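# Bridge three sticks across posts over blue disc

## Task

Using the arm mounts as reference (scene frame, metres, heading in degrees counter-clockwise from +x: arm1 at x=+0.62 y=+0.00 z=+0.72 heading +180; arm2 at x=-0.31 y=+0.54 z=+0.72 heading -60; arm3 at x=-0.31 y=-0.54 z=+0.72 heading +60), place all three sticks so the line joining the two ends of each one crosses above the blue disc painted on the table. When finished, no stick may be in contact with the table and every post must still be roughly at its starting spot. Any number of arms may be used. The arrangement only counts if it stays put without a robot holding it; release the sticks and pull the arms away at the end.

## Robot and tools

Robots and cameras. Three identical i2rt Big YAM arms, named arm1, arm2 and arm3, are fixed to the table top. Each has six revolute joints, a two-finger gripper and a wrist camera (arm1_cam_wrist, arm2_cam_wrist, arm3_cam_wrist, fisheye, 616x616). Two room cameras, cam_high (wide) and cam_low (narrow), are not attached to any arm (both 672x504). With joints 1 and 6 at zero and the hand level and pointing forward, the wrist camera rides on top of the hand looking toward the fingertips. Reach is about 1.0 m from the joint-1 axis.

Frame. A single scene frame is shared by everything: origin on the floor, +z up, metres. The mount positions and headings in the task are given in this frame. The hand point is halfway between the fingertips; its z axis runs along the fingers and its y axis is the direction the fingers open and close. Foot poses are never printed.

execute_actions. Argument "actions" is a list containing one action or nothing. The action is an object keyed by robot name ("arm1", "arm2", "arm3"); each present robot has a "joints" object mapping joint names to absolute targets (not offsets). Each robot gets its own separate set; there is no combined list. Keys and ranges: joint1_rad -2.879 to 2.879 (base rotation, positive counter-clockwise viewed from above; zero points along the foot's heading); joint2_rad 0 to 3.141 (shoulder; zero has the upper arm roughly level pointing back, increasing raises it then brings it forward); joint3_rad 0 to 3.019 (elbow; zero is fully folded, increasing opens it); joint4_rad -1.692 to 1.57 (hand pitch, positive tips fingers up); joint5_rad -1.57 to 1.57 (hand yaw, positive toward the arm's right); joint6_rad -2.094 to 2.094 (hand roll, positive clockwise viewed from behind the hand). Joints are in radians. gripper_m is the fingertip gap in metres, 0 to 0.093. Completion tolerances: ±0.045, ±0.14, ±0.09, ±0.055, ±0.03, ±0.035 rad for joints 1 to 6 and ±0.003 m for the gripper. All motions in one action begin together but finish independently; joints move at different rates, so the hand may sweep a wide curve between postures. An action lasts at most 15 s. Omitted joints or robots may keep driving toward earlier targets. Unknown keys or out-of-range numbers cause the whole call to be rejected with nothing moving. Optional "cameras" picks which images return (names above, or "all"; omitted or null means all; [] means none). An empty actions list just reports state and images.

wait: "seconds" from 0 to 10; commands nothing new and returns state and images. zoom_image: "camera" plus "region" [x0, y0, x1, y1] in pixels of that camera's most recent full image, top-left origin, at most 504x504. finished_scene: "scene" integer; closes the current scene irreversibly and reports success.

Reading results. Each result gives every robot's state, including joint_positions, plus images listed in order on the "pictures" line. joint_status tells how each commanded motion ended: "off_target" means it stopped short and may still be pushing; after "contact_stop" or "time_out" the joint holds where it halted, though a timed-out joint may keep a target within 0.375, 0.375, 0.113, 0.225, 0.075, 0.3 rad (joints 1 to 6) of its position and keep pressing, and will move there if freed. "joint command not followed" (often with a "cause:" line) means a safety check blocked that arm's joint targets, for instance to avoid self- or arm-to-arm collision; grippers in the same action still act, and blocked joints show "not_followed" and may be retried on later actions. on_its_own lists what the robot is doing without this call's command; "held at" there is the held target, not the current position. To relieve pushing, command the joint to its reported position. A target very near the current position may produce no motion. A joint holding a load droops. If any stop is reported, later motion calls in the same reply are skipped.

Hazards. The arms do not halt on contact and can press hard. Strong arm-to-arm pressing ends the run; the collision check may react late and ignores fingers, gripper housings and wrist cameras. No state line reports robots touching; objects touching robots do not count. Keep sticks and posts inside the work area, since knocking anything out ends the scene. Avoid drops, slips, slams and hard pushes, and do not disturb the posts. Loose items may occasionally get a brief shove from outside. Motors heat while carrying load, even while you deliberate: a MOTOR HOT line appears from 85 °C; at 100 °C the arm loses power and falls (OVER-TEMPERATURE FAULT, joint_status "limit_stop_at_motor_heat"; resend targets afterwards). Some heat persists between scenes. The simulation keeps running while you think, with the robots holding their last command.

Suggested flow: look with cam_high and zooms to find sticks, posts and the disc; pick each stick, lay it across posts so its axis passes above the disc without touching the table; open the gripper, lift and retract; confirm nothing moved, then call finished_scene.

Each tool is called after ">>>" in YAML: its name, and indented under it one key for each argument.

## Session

>>> execute_actions:
  actions: []

Scene clock: 0.00 s.
Motor temperatures (°C, as the motors report them): arm1=[27 33 41 27 29 26] | arm2=[28 29 37 26 26 30] | arm3=[29 29 45 28 27 28]
arm1.joint_positions: joint1_rad=+0.192 joint2_rad=+0.577 joint3_rad=+1.458 joint4_rad=-1.292 joint5_rad=+0.025 joint6_rad=+0.341 gripper_m=+0.094
arm1.joint_status: not commanded
arm1.hand: x=+0.4092 y=-0.0343 z=+1.3672 quat_wxyz=(-0.149, -0.836, +0.059, +0.525) (m; scene frame)
arm2.joint_positions: joint1_rad=-0.180 joint2_rad=+0.595 joint3_rad=+1.311 joint4_rad=-1.254 joint5_rad=+0.212 joint6_rad=-0.381 gripper_m=+0.094
arm2.joint_status: not commanded
arm2.hand: x=-0.2701 y=+0.2962 z=+1.2968 quat_wxyz=(-0.267, -0.416, -0.759, +0.424) (m; scene frame)
arm3.joint_positions: joint1_rad=+0.306 joint2_rad=+0.561 joint3_rad=+1.434 joint4_rad=-1.430 joint5_rad=-0.276 joint6_rad=+0.463 gripper_m=+0.095
arm3.joint_status: not commanded
arm3.hand: x=-0.3230 y=-0.3468 z=+1.3098 quat_wxyz=(-0.188, +0.451, -0.742, -0.459) (m; scene frame)
pictures: arm1_cam_wrist, arm2_cam_wrist, arm3_cam_wrist, cam_high, cam_low
Images, in order (width x height): arm1_cam_wrist 616x616, arm2_cam_wrist 616x616, arm3_cam_wrist 616x616, cam_high 672x504, cam_low 672x504.

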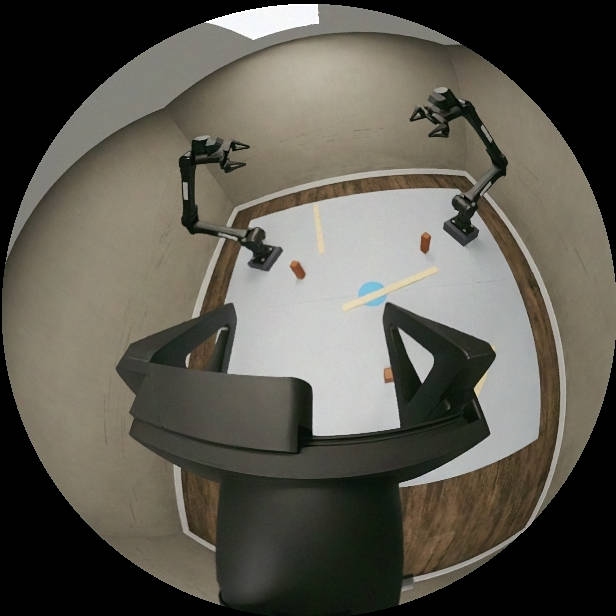

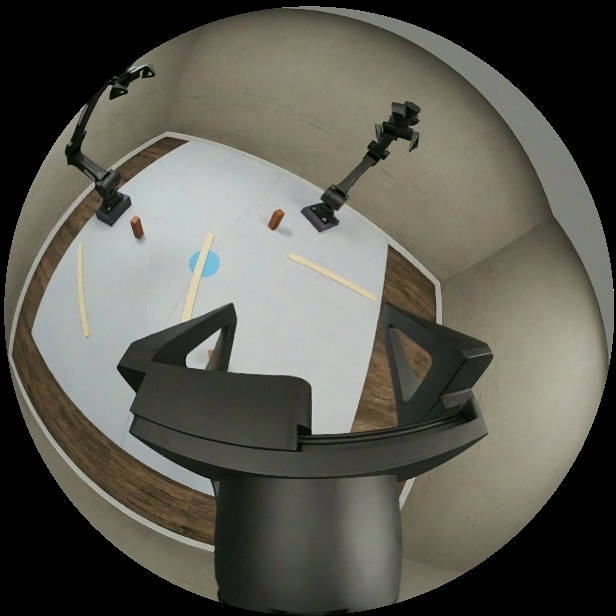

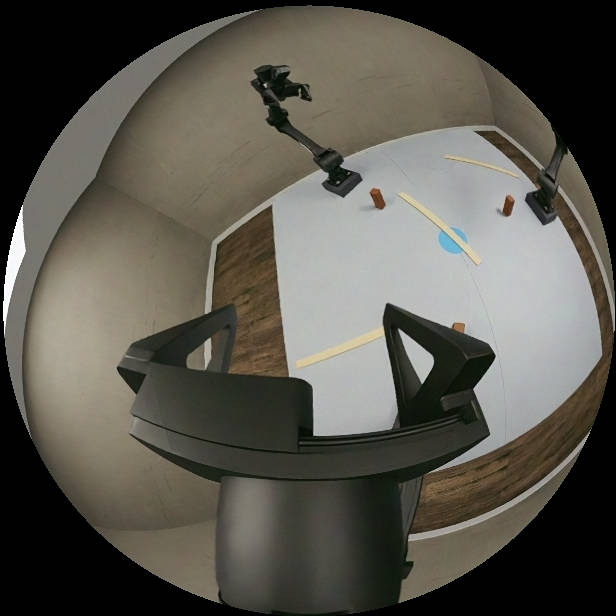

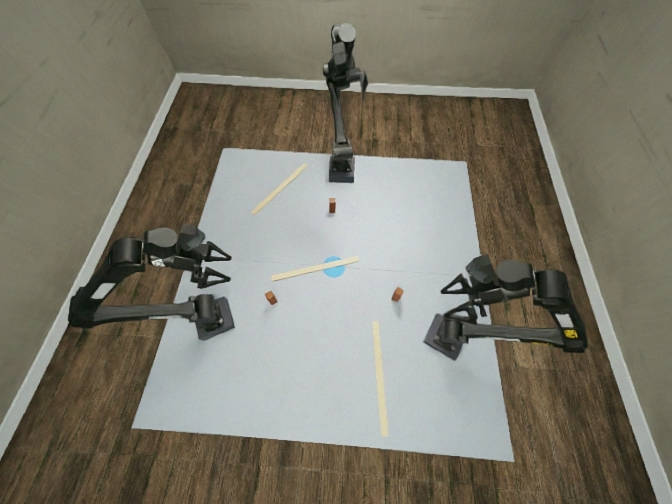

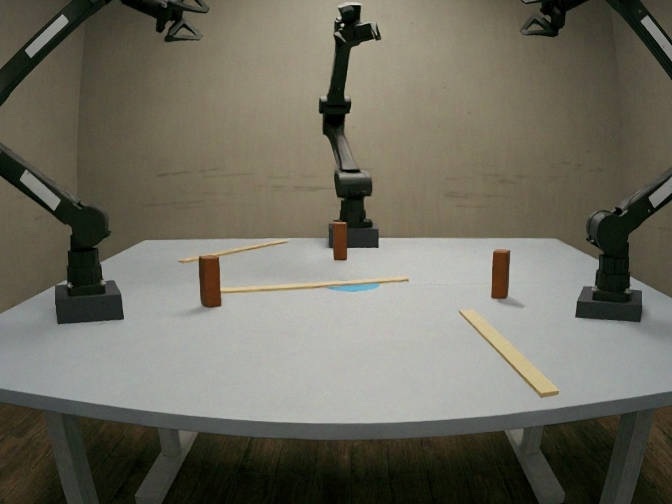

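>>> zoom_image:
  camera: "cam_high"
  region: [180, 140, 480, 440]

Region (180, 140, 480, 440) of cam_high's 672x504 image, scaled by 1.680, with more detail than that image has.

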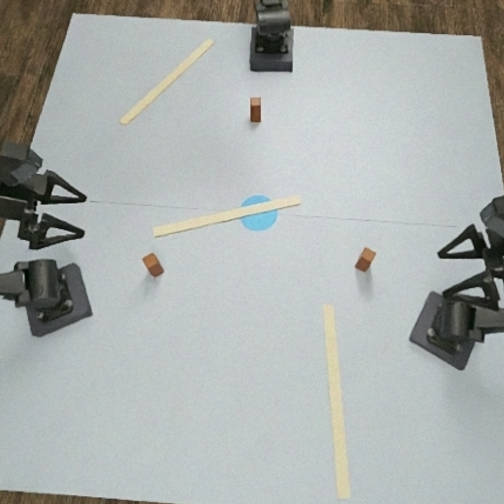

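>>> execute_actions:
  actions:
    - {"arm1":{"joints":{"joint1_rad":-1.408,"joint2_rad":1.43,"joint3_rad":0.65,"joint4_rad":-0.75,"joint5_rad":0,"joint6_rad":-0.793,"gripper_m":0.07}},"arm2":{"joints":{"joint1_rad":0.162,"joint2_rad":1.77,"joint3_rad":1.095,"joint4_rad":-0.875,"joint5_rad":0,"joint6_rad":0.33,"gripper_m":0.07}},"arm3":{"joints":{"joint1_rad":0.764,"joint2_rad":1.438,"joint3_rad":0.75,"joint4_rad":-0.85,"joint5_rad":0,"joint6_rad":-1.37,"gripper_m":0.07}}}

Scene clock: 41.67 s.
Motor temperatures (°C, as the motors report them): arm1=[27 33 45 27 29 26] | arm2=[28 30 42 26 26 30] | arm3=[29 29 49 28 27 28]
arm1.joint_positions: joint1_rad=-1.410 joint2_rad=+1.423 joint3_rad=+0.650 joint4_rad=-0.760 joint5_rad=+0.002 joint6_rad=-0.785 gripper_m=+0.070
arm1.joint_status: all done
arm1.hand: x=+0.5594 y=+0.3102 z=+0.7763 quat_wxyz=(+0.012, -0.957, +0.291, +0.002) (m; scene frame)
arm2.joint_positions: joint1_rad=+0.163 joint2_rad=+1.767 joint3_rad=+1.101 joint4_rad=-0.886 joint5_rad=+0.001 joint6_rad=+0.321 gripper_m=+0.070
arm2.joint_status: all done
arm2.hand: x=-0.0275 y=+0.1647 z=+0.7779 quat_wxyz=(-0.009, -0.582, -0.813, +0.005) (m; scene frame)
arm3.joint_positions: joint1_rad=+0.767 joint2_rad=+1.426 joint3_rad=+0.726 joint4_rad=-0.865 joint5_rad=-0.003 joint6_rad=-1.358 gripper_m=+0.070
arm3.joint_status: all done
arm3.hand: x=-0.4054 y=-0.2231 z=+0.7782 quat_wxyz=(-0.004, +0.999, +0.041, -0.004) (m; scene frame)
pictures: arm1_cam_wrist, arm2_cam_wrist, arm3_cam_wrist, cam_high, cam_low
Images, in order (width x height): arm1_cam_wrist 616x616, arm2_cam_wrist 616x616, arm3_cam_wrist 616x616, cam_high 672x504, cam_low 672x504.

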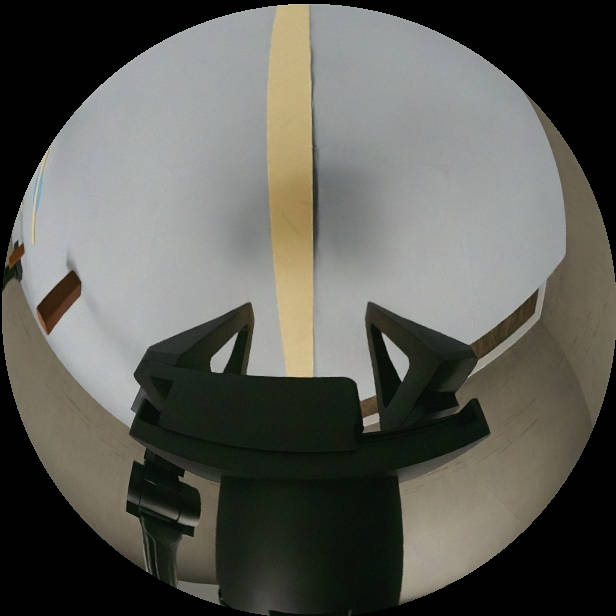

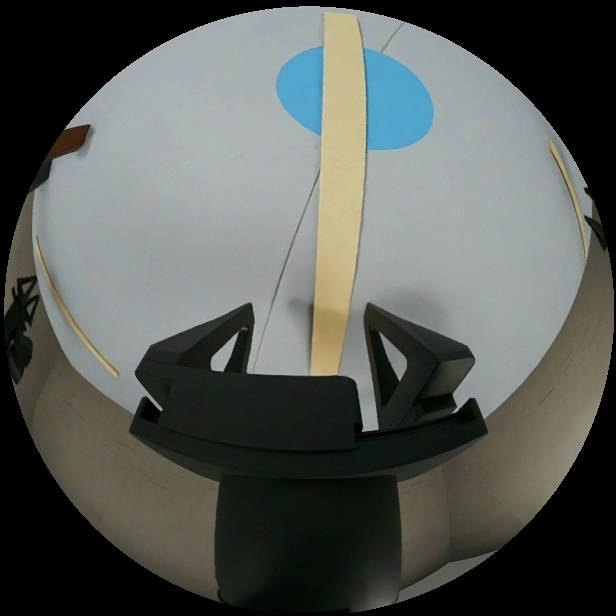

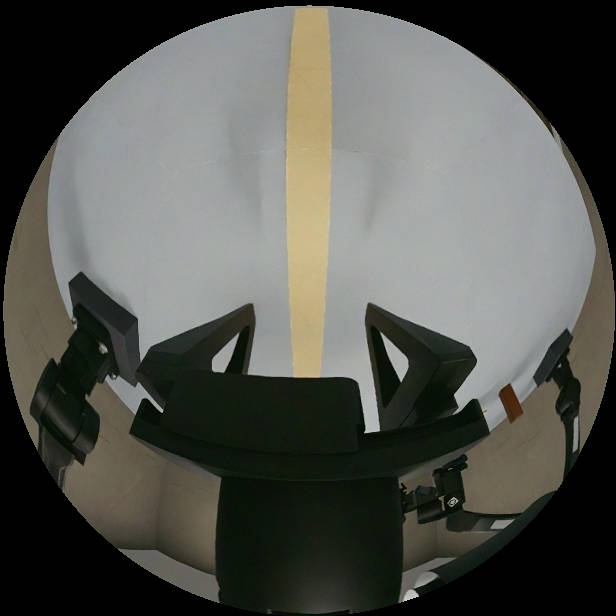

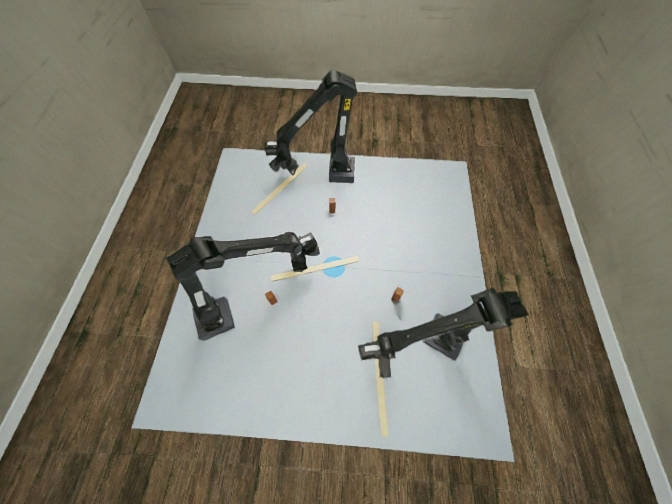

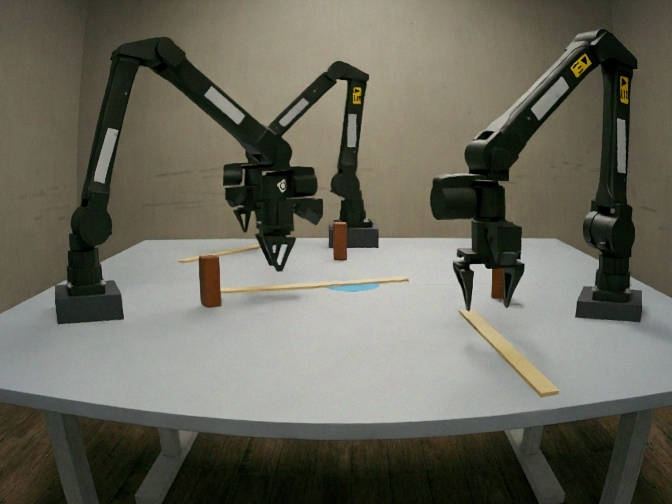

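>>> execute_actions:
  actions:
    - {"arm1":{"joints":{"joint2_rad":1.524,"joint3_rad":0.582,"joint4_rad":-0.62,"joint6_rad":-0.818}},"arm2":{"joints":{"joint1_rad":0.113,"joint2_rad":1.858,"joint3_rad":1.06,"joint4_rad":-0.787}},"arm3":{"joints":{"joint2_rad":1.515,"joint3_rad":0.685,"joint4_rad":-0.725}}}
  cameras: ["arm1_cam_wrist","arm2_cam_wrist","arm3_cam_wrist"]

Scene clock: 74.03 s.
Motor temperatures (°C, as the motors report them): arm1=[27 33 43 27 29 26] | arm2=[28 31 40 26 26 30] | arm3=[29 29 49 28 27 28]
arm1.joint_positions: joint1_rad=-1.409 joint2_rad=+1.517 joint3_rad=+0.578 joint4_rad=-0.631 joint5_rad=+0.002 joint6_rad=-0.810 gripper_m=+0.070
arm1.joint_status: all done
arm1.hand: x=+0.5635 y=+0.2888 z=+0.7320 quat_wxyz=(-0.005, -0.960, +0.278, -0.007) (m; scene frame)
arm2.joint_positions: joint1_rad=+0.109 joint2_rad=+1.843 joint3_rad=+1.072 joint4_rad=-0.798 joint5_rad=-0.001 joint6_rad=+0.324 gripper_m=+0.070
arm2.joint_status: all done
arm2.hand: x=-0.0496 y=+0.1532 z=+0.7363 quat_wxyz=(-0.001, -0.604, -0.797, +0.002) (m; scene frame)
arm3.joint_positions: joint1_rad=+0.767 joint2_rad=+1.517 joint3_rad=+0.674 joint4_rad=-0.740 joint5_rad=-0.003 joint6_rad=-1.359 gripper_m=+0.070
arm3.joint_status: all done
arm3.hand: x=-0.4033 y=-0.2304 z=+0.7361 quat_wxyz=(+0.005, +0.999, +0.041, -0.002) (m; scene frame)
pictures: arm1_cam_wrist, arm2_cam_wrist, arm3_cam_wrist
Images, in order (width x height): arm1_cam_wrist 616x616, arm2_cam_wrist 616x616, arm3_cam_wrist 616x616.

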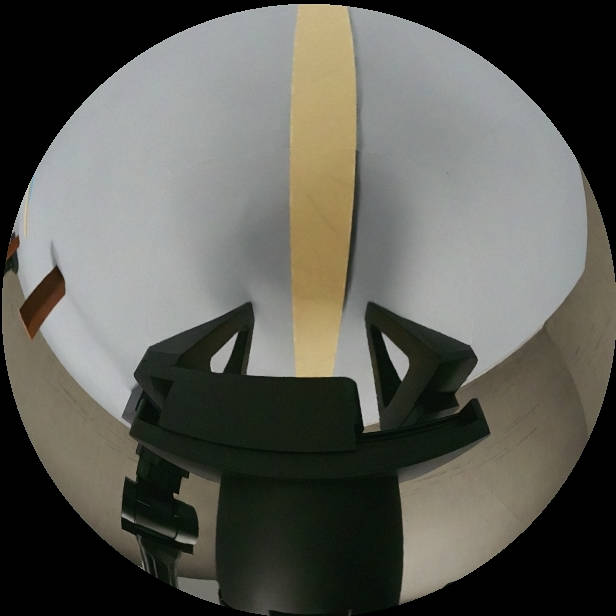

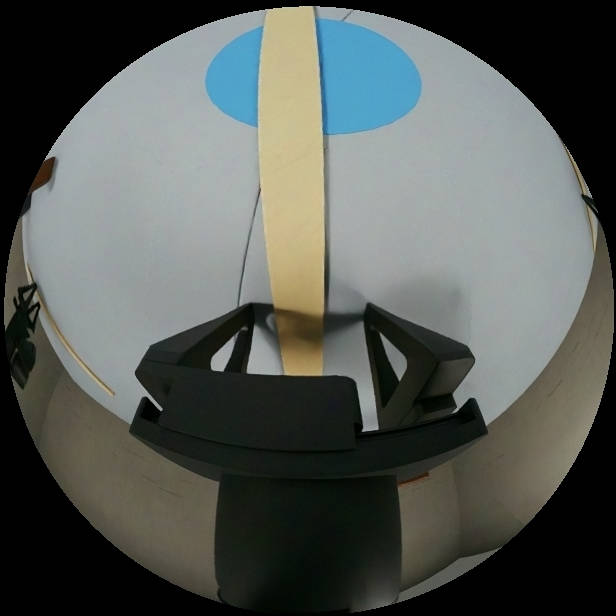

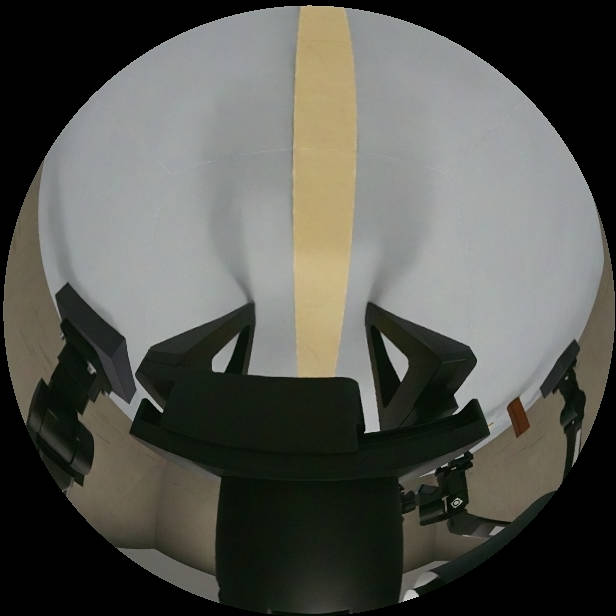

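>>> execute_actions:
  actions:
    - {"arm1":{"joints":{"joint3_rad":0.56,"joint4_rad":-0.60,"joint6_rad":-0.788}},"arm2":{"joints":{"joint3_rad":1.045,"joint6_rad":0.297}},"arm3":{"joints":{"joint3_rad":0.66,"joint4_rad":-0.70}}}
  cameras: []

>>> execute_actions:
  actions:
    - {"arm1":{"joints":{"gripper_m":0.01}},"arm2":{"joints":{"gripper_m":0.01}},"arm3":{"joints":{"gripper_m":0.01}}}
  cameras: ["arm1_cam_wrist","arm2_cam_wrist","arm3_cam_wrist"]

Scene clock: 88.03 s.
Motor temperatures (°C, as the motors report them): arm1=[27 33 43 27 29 26] | arm2=[28 32 39 26 26 30] | arm3=[29 29 48 28 27 28]
arm1.joint_positions: joint1_rad=-1.409 joint2_rad=+1.516 joint3_rad=+0.572 joint4_rad=-0.616 joint5_rad=+0.001 joint6_rad=-0.797 gripper_m=+0.070
arm1.joint_status: all done
arm1.hand: x=+0.5632 y=+0.2894 z=+0.7310 quat_wxyz=(-0.001, -0.959, +0.285, -0.004) (m; scene frame)
arm2.joint_positions: joint1_rad=+0.109 joint2_rad=+1.842 joint3_rad=+1.069 joint4_rad=-0.795 joint5_rad=-0.001 joint6_rad=+0.310 gripper_m=+0.070
arm2.joint_status: all done
arm2.hand: x=-0.0500 y=+0.1538 z=+0.7356 quat_wxyz=(-0.002, -0.599, -0.801, +0.002) (m; scene frame)
arm3.joint_positions: joint1_rad=+0.767 joint2_rad=+1.516 joint3_rad=+0.667 joint4_rad=-0.719 joint5_rad=-0.003 joint6_rad=-1.359 gripper_m=+0.070
arm3.joint_status: all done
arm3.hand: x=-0.4036 y=-0.2290 z=+0.7346 quat_wxyz=(-0.002, +0.999, +0.042, -0.003) (m; scene frame)
pictures: none
No camera images: the call's "cameras" was empty. Leave "cameras" out to get every camera's image.

Scene clock: 88.67 s.
Motor temperatures (°C, as the motors report them): arm1=[27 33 43 27 29 26] | arm2=[28 32 39 26 26 30] | arm3=[29 29 48 28 27 28]
arm1.joint_positions: joint1_rad=-1.409 joint2_rad=+1.516 joint3_rad=+0.571 joint4_rad=-0.608 joint5_rad=+0.002 joint6_rad=-0.795 gripper_m=+0.027
arm1.joint_status: gripper_m off_target (ended at +0.027, target +0.010)
arm1.hand: x=+0.5632 y=+0.2908 z=+0.7307 quat_wxyz=(+0.003, -0.958, +0.286, -0.003) (m; scene frame)
arm2.joint_positions: joint1_rad=+0.110 joint2_rad=+1.842 joint3_rad=+1.067 joint4_rad=-0.795 joint5_rad=-0.001 joint6_rad=+0.305 gripper_m=+0.027
arm2.joint_status: gripper_m off_target (ended at +0.027, target +0.010)
arm2.hand: x=-0.0504 y=+0.1547 z=+0.7353 quat_wxyz=(-0.001, -0.597, -0.803, +0.002) (m; scene frame)
arm3.joint_positions: joint1_rad=+0.767 joint2_rad=+1.516 joint3_rad=+0.665 joint4_rad=-0.709 joint5_rad=-0.002 joint6_rad=-1.360 gripper_m=+0.028
arm3.joint_status: gripper_m off_target (ended at +0.028, target +0.010)
arm3.hand: x=-0.4039 y=-0.2276 z=+0.7343 quat_wxyz=(-0.006, +0.999, +0.042, -0.004) (m; scene frame)
pictures: arm1_cam_wrist, arm2_cam_wrist, arm3_cam_wrist
Images, in order (width x height): arm1_cam_wrist 616x616, arm2_cam_wrist 616x616, arm3_cam_wrist 616x616.

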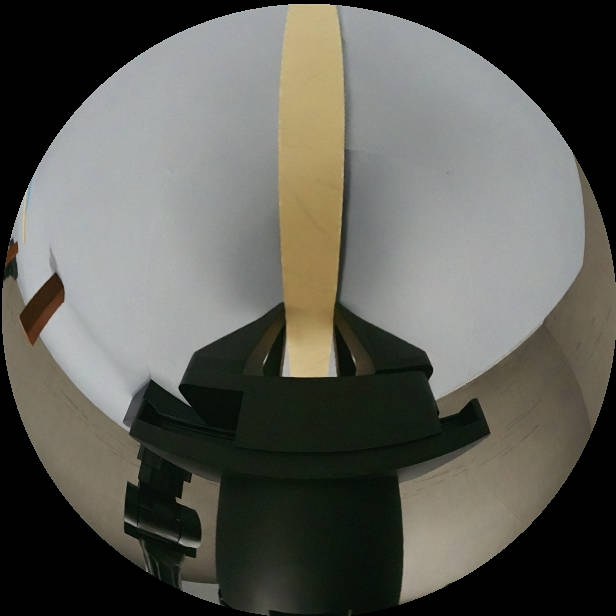

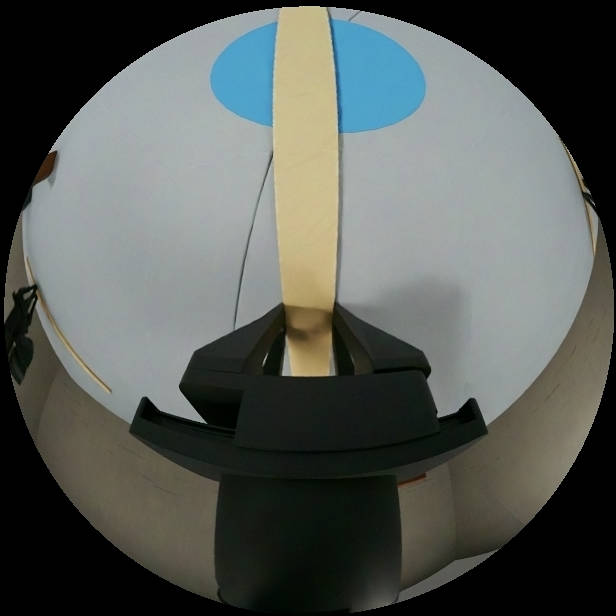

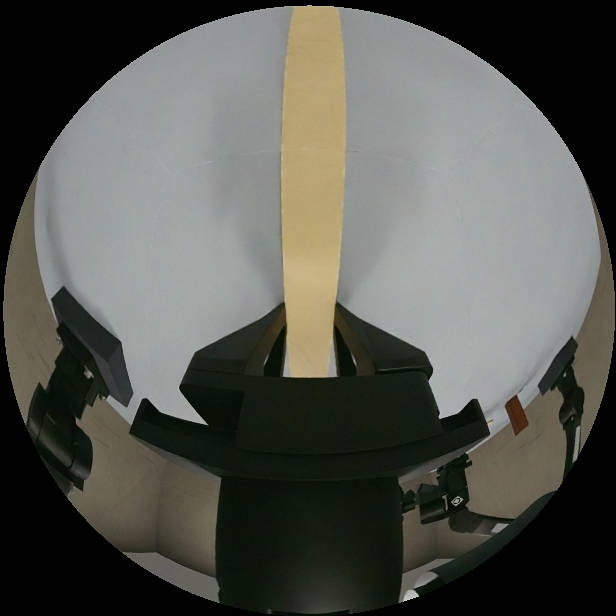

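>>> execute_actions:
  actions:
    - {"arm1":{"joints":{"joint2_rad":0.99,"joint3_rad":0.665,"joint4_rad":-0.883}},"arm2":{"joints":{"joint2_rad":1.11,"joint3_rad":1.0,"joint4_rad":-1.14}},"arm3":{"joints":{"joint2_rad":1.053,"joint3_rad":0.77,"joint4_rad":-0.92}}}
  cameras: ["cam_high","cam_low"]

Scene clock: 139.93 s.
Motor temperatures (°C, as the motors report them): arm1=[27 33 41 27 29 26] | arm2=[28 32 38 26 26 30] | arm3=[29 29 46 28 27 28]
arm1.joint_positions: joint1_rad=-1.409 joint2_rad=+0.994 joint3_rad=+0.629 joint4_rad=-0.876 joint5_rad=+0.002 joint6_rad=-0.795 gripper_m=+0.027
arm1.joint_status: all done
arm1.hand: x=+0.5596 y=+0.3042 z=+0.8893 quat_wxyz=(+0.140, -0.947, +0.282, +0.070) (m; scene frame)
arm2.joint_positions: joint1_rad=+0.110 joint2_rad=+1.100 joint3_rad=+1.002 joint4_rad=-1.127 joint5_rad=-0.001 joint6_rad=+0.305 gripper_m=+0.027
arm2.joint_status: all done
arm2.hand: x=-0.0993 y=+0.2283 z=+1.0010 quat_wxyz=(-0.162, -0.587, -0.791, +0.058) (m; scene frame)
arm3.joint_positions: joint1_rad=+0.767 joint2_rad=+1.048 joint3_rad=+0.732 joint4_rad=-0.909 joint5_rad=-0.001 joint6_rad=-1.360 gripper_m=+0.028
arm3.joint_status: all done
arm3.hand: x=-0.4075 y=-0.2137 z=+0.8976 quat_wxyz=(-0.168, +0.984, +0.042, -0.045) (m; scene frame)
pictures: cam_high, cam_low
Images, in order (width x height): cam_high 672x504, cam_low 672x504.

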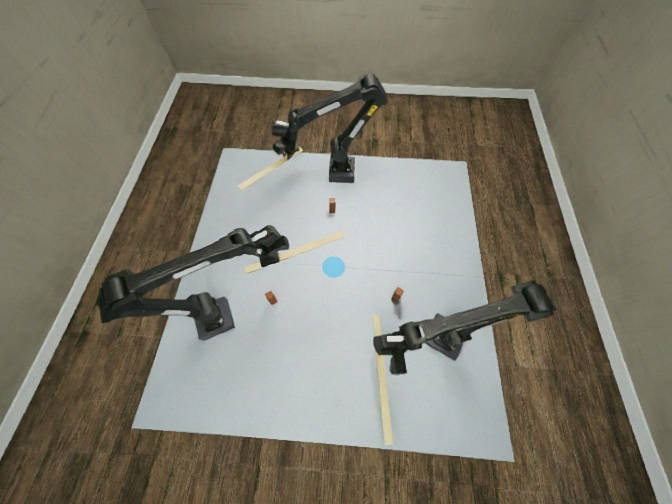

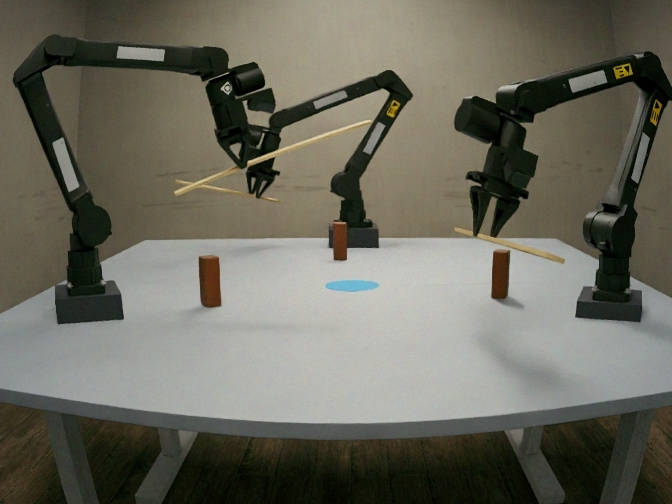

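>>> execute_actions:
  actions: []

Scene clock: 170.63 s.
Motor temperatures (°C, as the motors report them): arm1=[27 32 47 27 29 26] | arm2=[28 31 41 26 26 30] | arm3=[29 29 52 28 27 28]
arm1.joint_positions: joint1_rad=-1.409 joint2_rad=+0.994 joint3_rad=+0.629 joint4_rad=-0.876 joint5_rad=+0.002 joint6_rad=-0.795 gripper_m=+0.027
arm1.joint_status: all done
arm1.hand: x=+0.5596 y=+0.3042 z=+0.8893 quat_wxyz=(+0.140, -0.947, +0.282, +0.070) (m; scene frame)
arm2.joint_positions: joint1_rad=+0.110 joint2_rad=+1.100 joint3_rad=+1.002 joint4_rad=-1.127 joint5_rad=-0.001 joint6_rad=+0.305 gripper_m=+0.027
arm2.joint_status: all done
arm2.hand: x=-0.0993 y=+0.2283 z=+1.0010 quat_wxyz=(-0.162, -0.587, -0.791, +0.058) (m; scene frame)
arm3.joint_positions: joint1_rad=+0.767 joint2_rad=+1.048 joint3_rad=+0.732 joint4_rad=-0.909 joint5_rad=-0.001 joint6_rad=-1.360 gripper_m=+0.028
arm3.joint_status: all done
arm3.hand: x=-0.4075 y=-0.2137 z=+0.8976 quat_wxyz=(-0.168, +0.984, +0.042, -0.045) (m; scene frame)
pictures: arm1_cam_wrist, arm2_cam_wrist, arm3_cam_wrist, cam_high, cam_low
Images, in order (width x height): arm1_cam_wrist 616x616, arm2_cam_wrist 616x616, arm3_cam_wrist 616x616, cam_high 672x504, cam_low 672x504.

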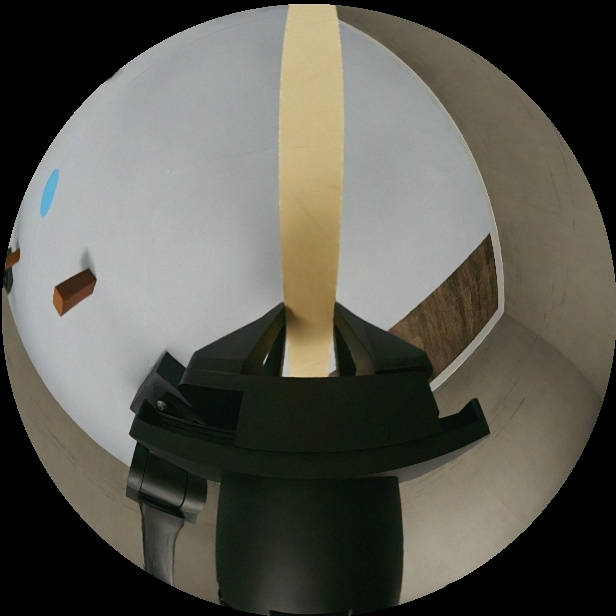

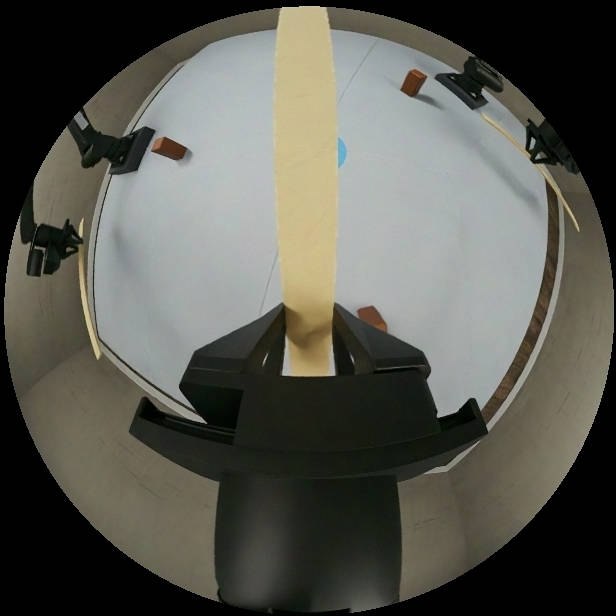

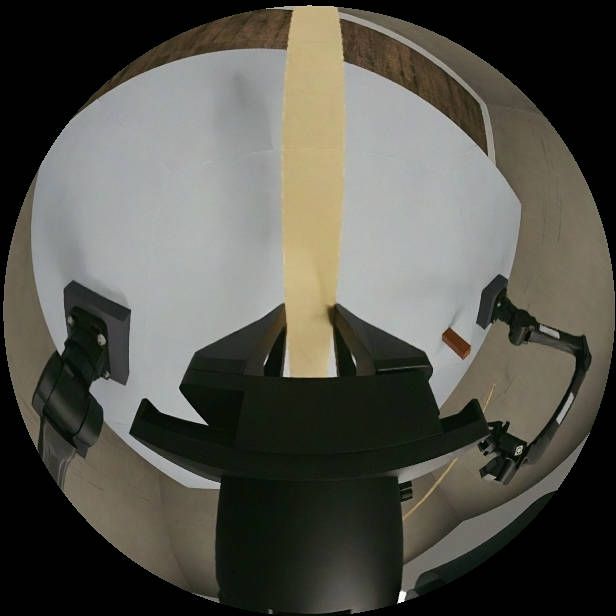

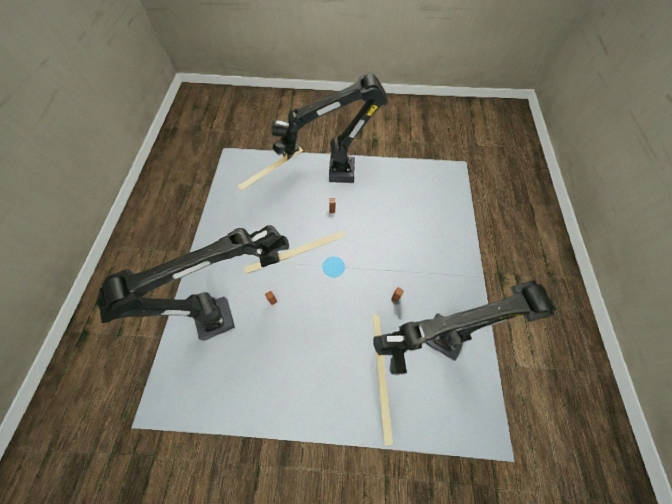

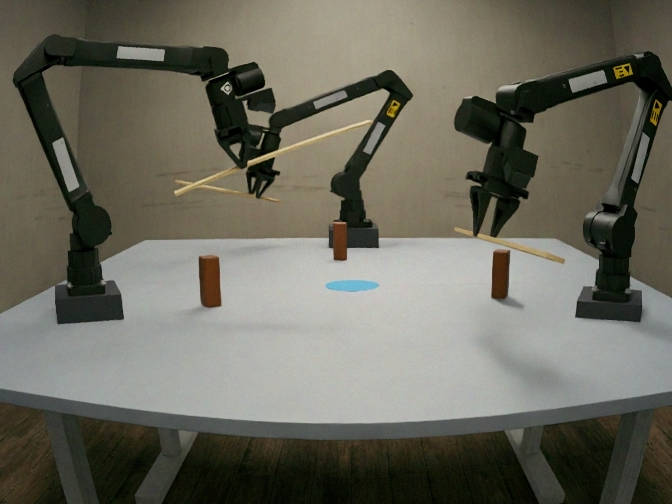

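>>> execute_actions:
  actions:
    - {"arm1":{"joints":{"joint1_rad":-0.141,"joint6_rad":-0.105,"joint4_rad":-0.85}},"arm2":{"joints":{"joint1_rad":-0.060,"joint6_rad":-0.138}},"arm3":{"joints":{"joint1_rad":-0.164,"joint6_rad":-0.124}}}

Scene clock: 193.83 s.
Motor temperatures (°C, as the motors report them): arm1=[27 32 49 27 29 26] | arm2=[28 31 41 26 26 30] | arm3=[29 29 53 28 27 28]
arm1.joint_positions: joint1_rad=-0.142 joint2_rad=+0.994 joint3_rad=+0.629 joint4_rad=-0.863 joint5_rad=+0.000 joint6_rad=-0.113 gripper_m=+0.027
arm1.joint_status: all done
arm1.hand: x=+0.3093 y=+0.0354 z=+0.8920 quat_wxyz=(+0.012, -0.986, -0.002, +0.165) (m; scene frame)
arm2.joint_positions: joint1_rad=-0.066 joint2_rad=+1.100 joint3_rad=+1.002 joint4_rad=-1.127 joint5_rad=+0.000 joint6_rad=-0.130 gripper_m=+0.027
arm2.joint_status: all done
arm2.hand: x=-0.1569 y=+0.1962 z=+1.0012 quat_wxyz=(-0.137, -0.480, -0.860, +0.104) (m; scene frame)
arm3.joint_positions: joint1_rad=-0.163 joint2_rad=+1.048 joint3_rad=+0.732 joint4_rad=-0.909 joint5_rad=+0.001 joint6_rad=-0.136 gripper_m=+0.028
arm3.joint_status: all done
arm3.hand: x=-0.1085 y=-0.2654 z=+0.8964 quat_wxyz=(-0.158, +0.503, -0.847, -0.069) (m; scene frame)
pictures: arm1_cam_wrist, arm2_cam_wrist, arm3_cam_wrist, cam_high, cam_low
Images, in order (width x height): arm1_cam_wrist 616x616, arm2_cam_wrist 616x616, arm3_cam_wrist 616x616, cam_high 672x504, cam_low 672x504.

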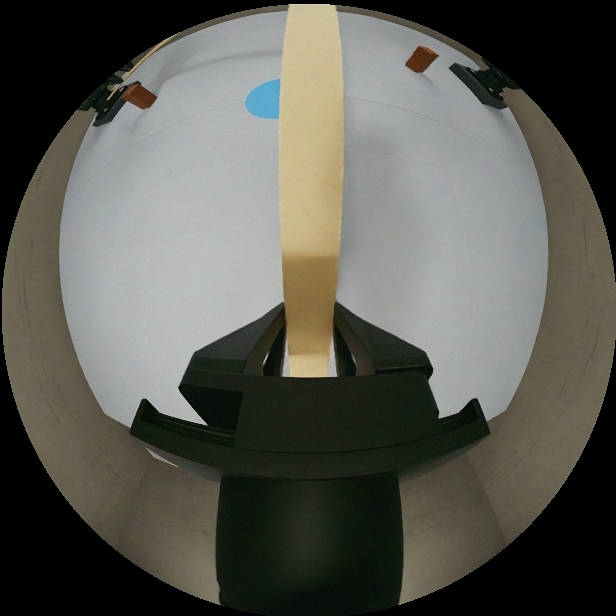

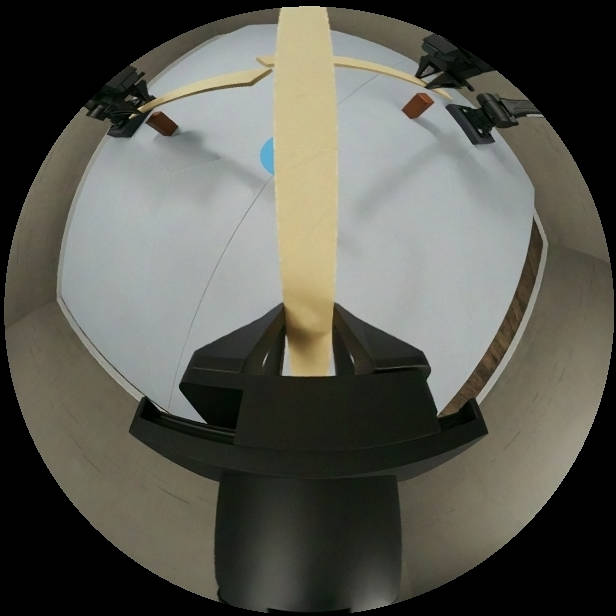

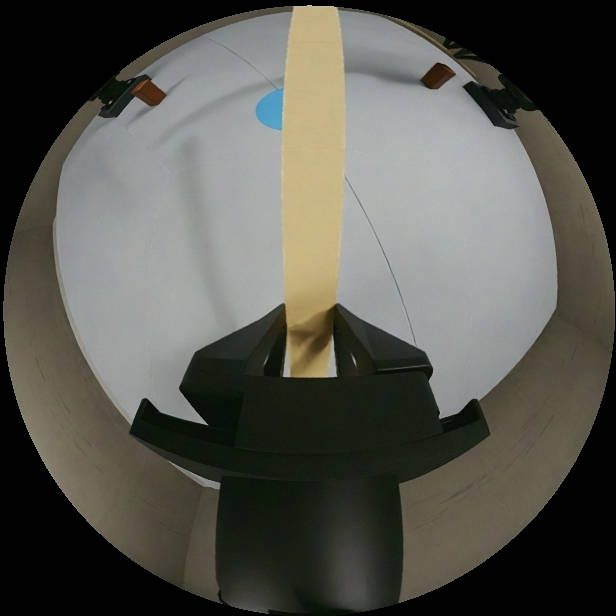

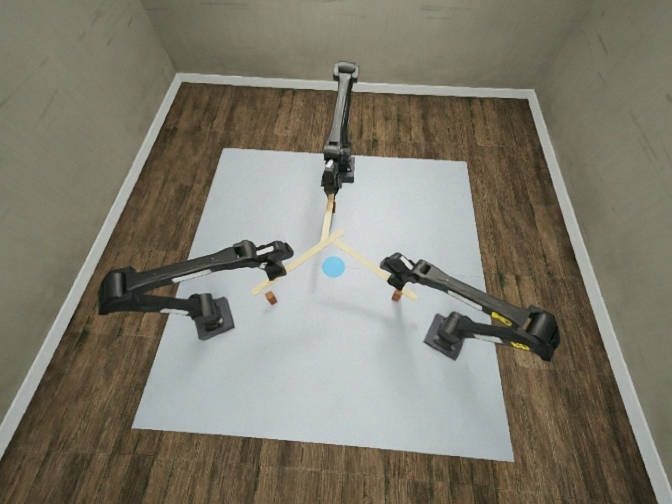

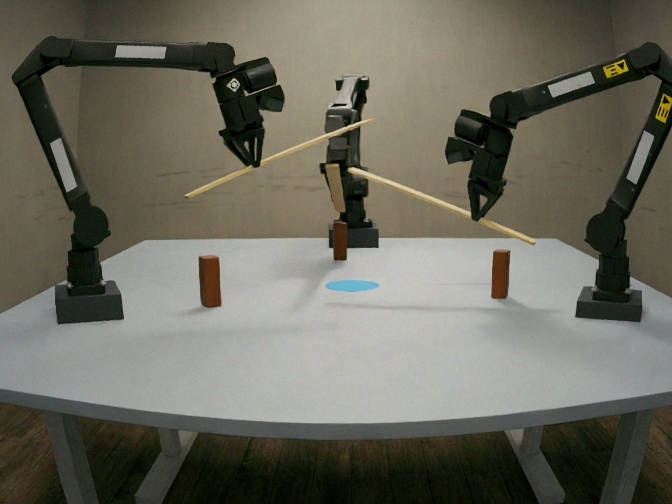

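>>> execute_actions:
  actions:
    - {"arm2":{"joints":{"joint1_rad":-0.055,"joint2_rad":1.104,"joint3_rad":0.72,"joint4_rad":-0.84,"joint6_rad":-0.145}},"arm1":{"joints":{"joint6_rad":-0.098}},"arm3":{"joints":{"joint6_rad":-0.115}}}

Scene clock: 218.23 s.
Motor temperatures (°C, as the motors report them): arm1=[27 32 49 27 29 26] | arm2=[28 30 41 26 26 30] | arm3=[29 28 54 28 27 28]
arm1.joint_positions: joint1_rad=-0.142 joint2_rad=+0.994 joint3_rad=+0.629 joint4_rad=-0.863 joint5_rad=+0.000 joint6_rad=-0.106 gripper_m=+0.027
arm1.joint_status: all done
arm1.hand: x=+0.3093 y=+0.0354 z=+0.8920 quat_wxyz=(+0.011, -0.986, +0.002, +0.165) (m; scene frame)
arm2.joint_positions: joint1_rad=-0.065 joint2_rad=+1.102 joint3_rad=+0.726 joint4_rad=-0.860 joint5_rad=+0.000 joint6_rad=-0.136 gripper_m=+0.027
arm2.joint_status: all done
arm2.hand: x=-0.1677 y=+0.2203 z=+0.8976 quat_wxyz=(-0.133, -0.477, -0.863, +0.102) (m; scene frame)
arm3.joint_positions: joint1_rad=-0.163 joint2_rad=+1.048 joint3_rad=+0.732 joint4_rad=-0.909 joint5_rad=+0.001 joint6_rad=-0.127 gripper_m=+0.028
arm3.joint_status: all done
arm3.hand: x=-0.1085 y=-0.2654 z=+0.8964 quat_wxyz=(-0.157, +0.499, -0.850, -0.069) (m; scene frame)
pictures: arm1_cam_wrist, arm2_cam_wrist, arm3_cam_wrist, cam_high, cam_low
Images, in order (width x height): arm1_cam_wrist 616x616, arm2_cam_wrist 616x616, arm3_cam_wrist 616x616, cam_high 672x504, cam_low 672x504.

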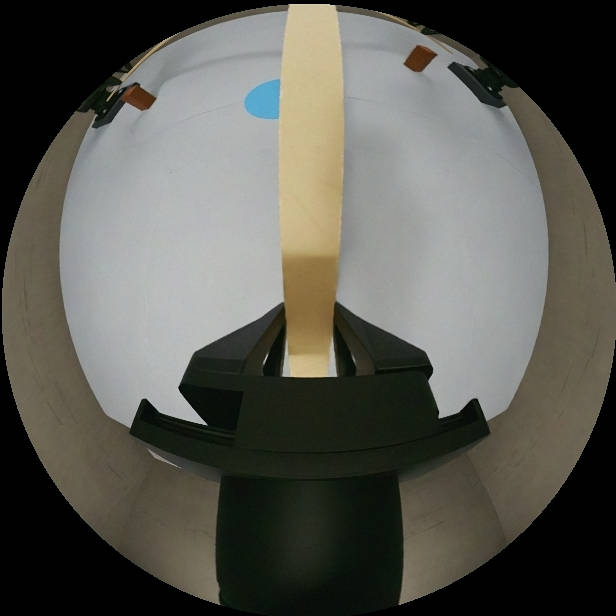

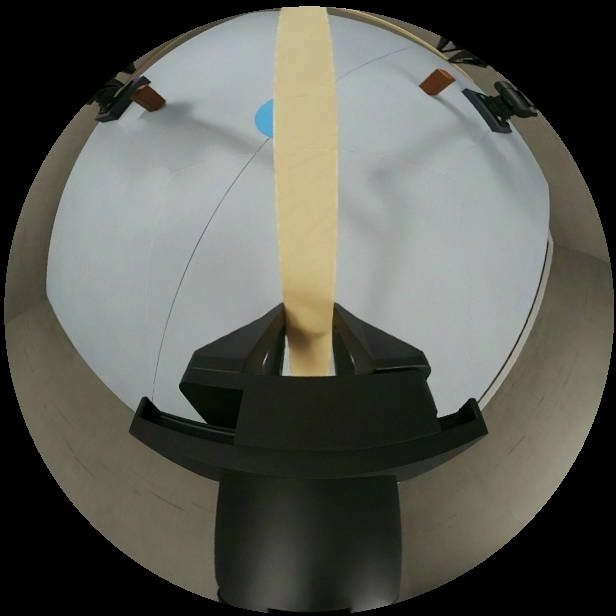

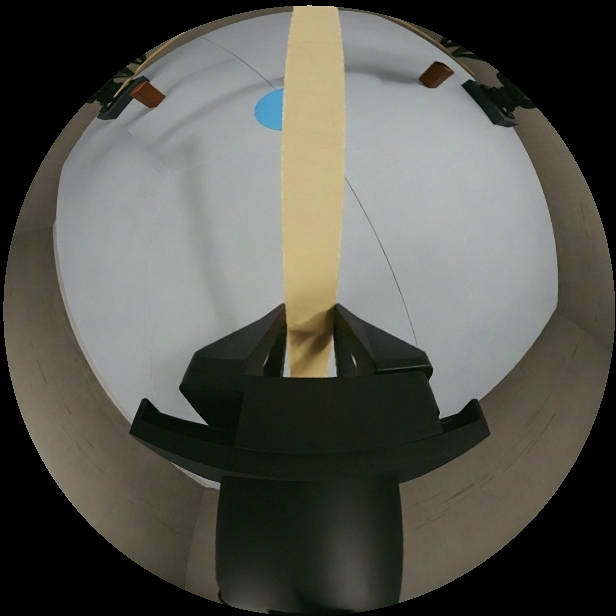

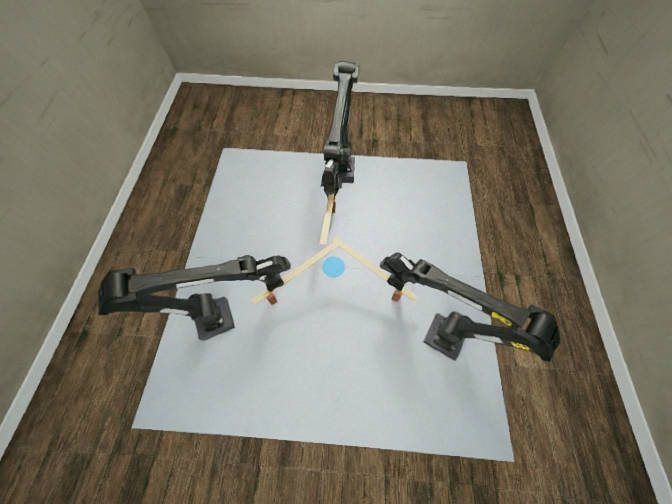

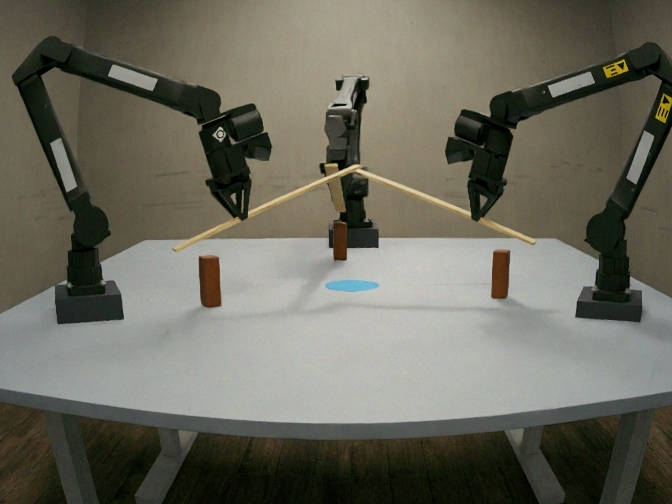

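>>> zoom_image:
  camera: "cam_high"
  region: [270, 190, 410, 300]

>>> zoom_image:
  camera: "cam_low"
  region: [280, 130, 420, 240]

Region (270, 190, 410, 300) of cam_high's 672x504 image, scaled by 3.600, with more detail than that image has; it fills the top 396 rows of this view, and the rest is white.

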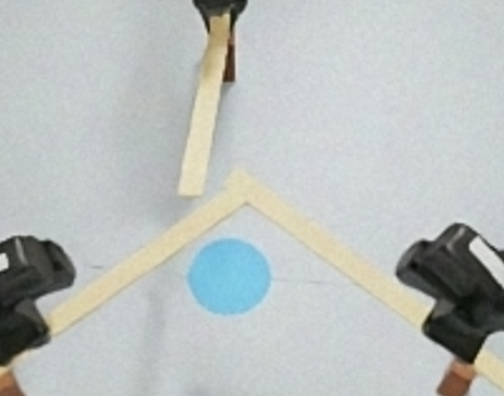

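Region (280, 130, 420, 240) of cam_low's 672x504 image, scaled by 3.600, with more detail than that image has; it fills the top 396 rows of this view, and the rest is white.

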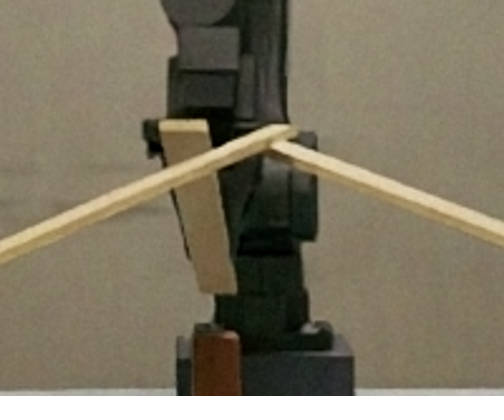

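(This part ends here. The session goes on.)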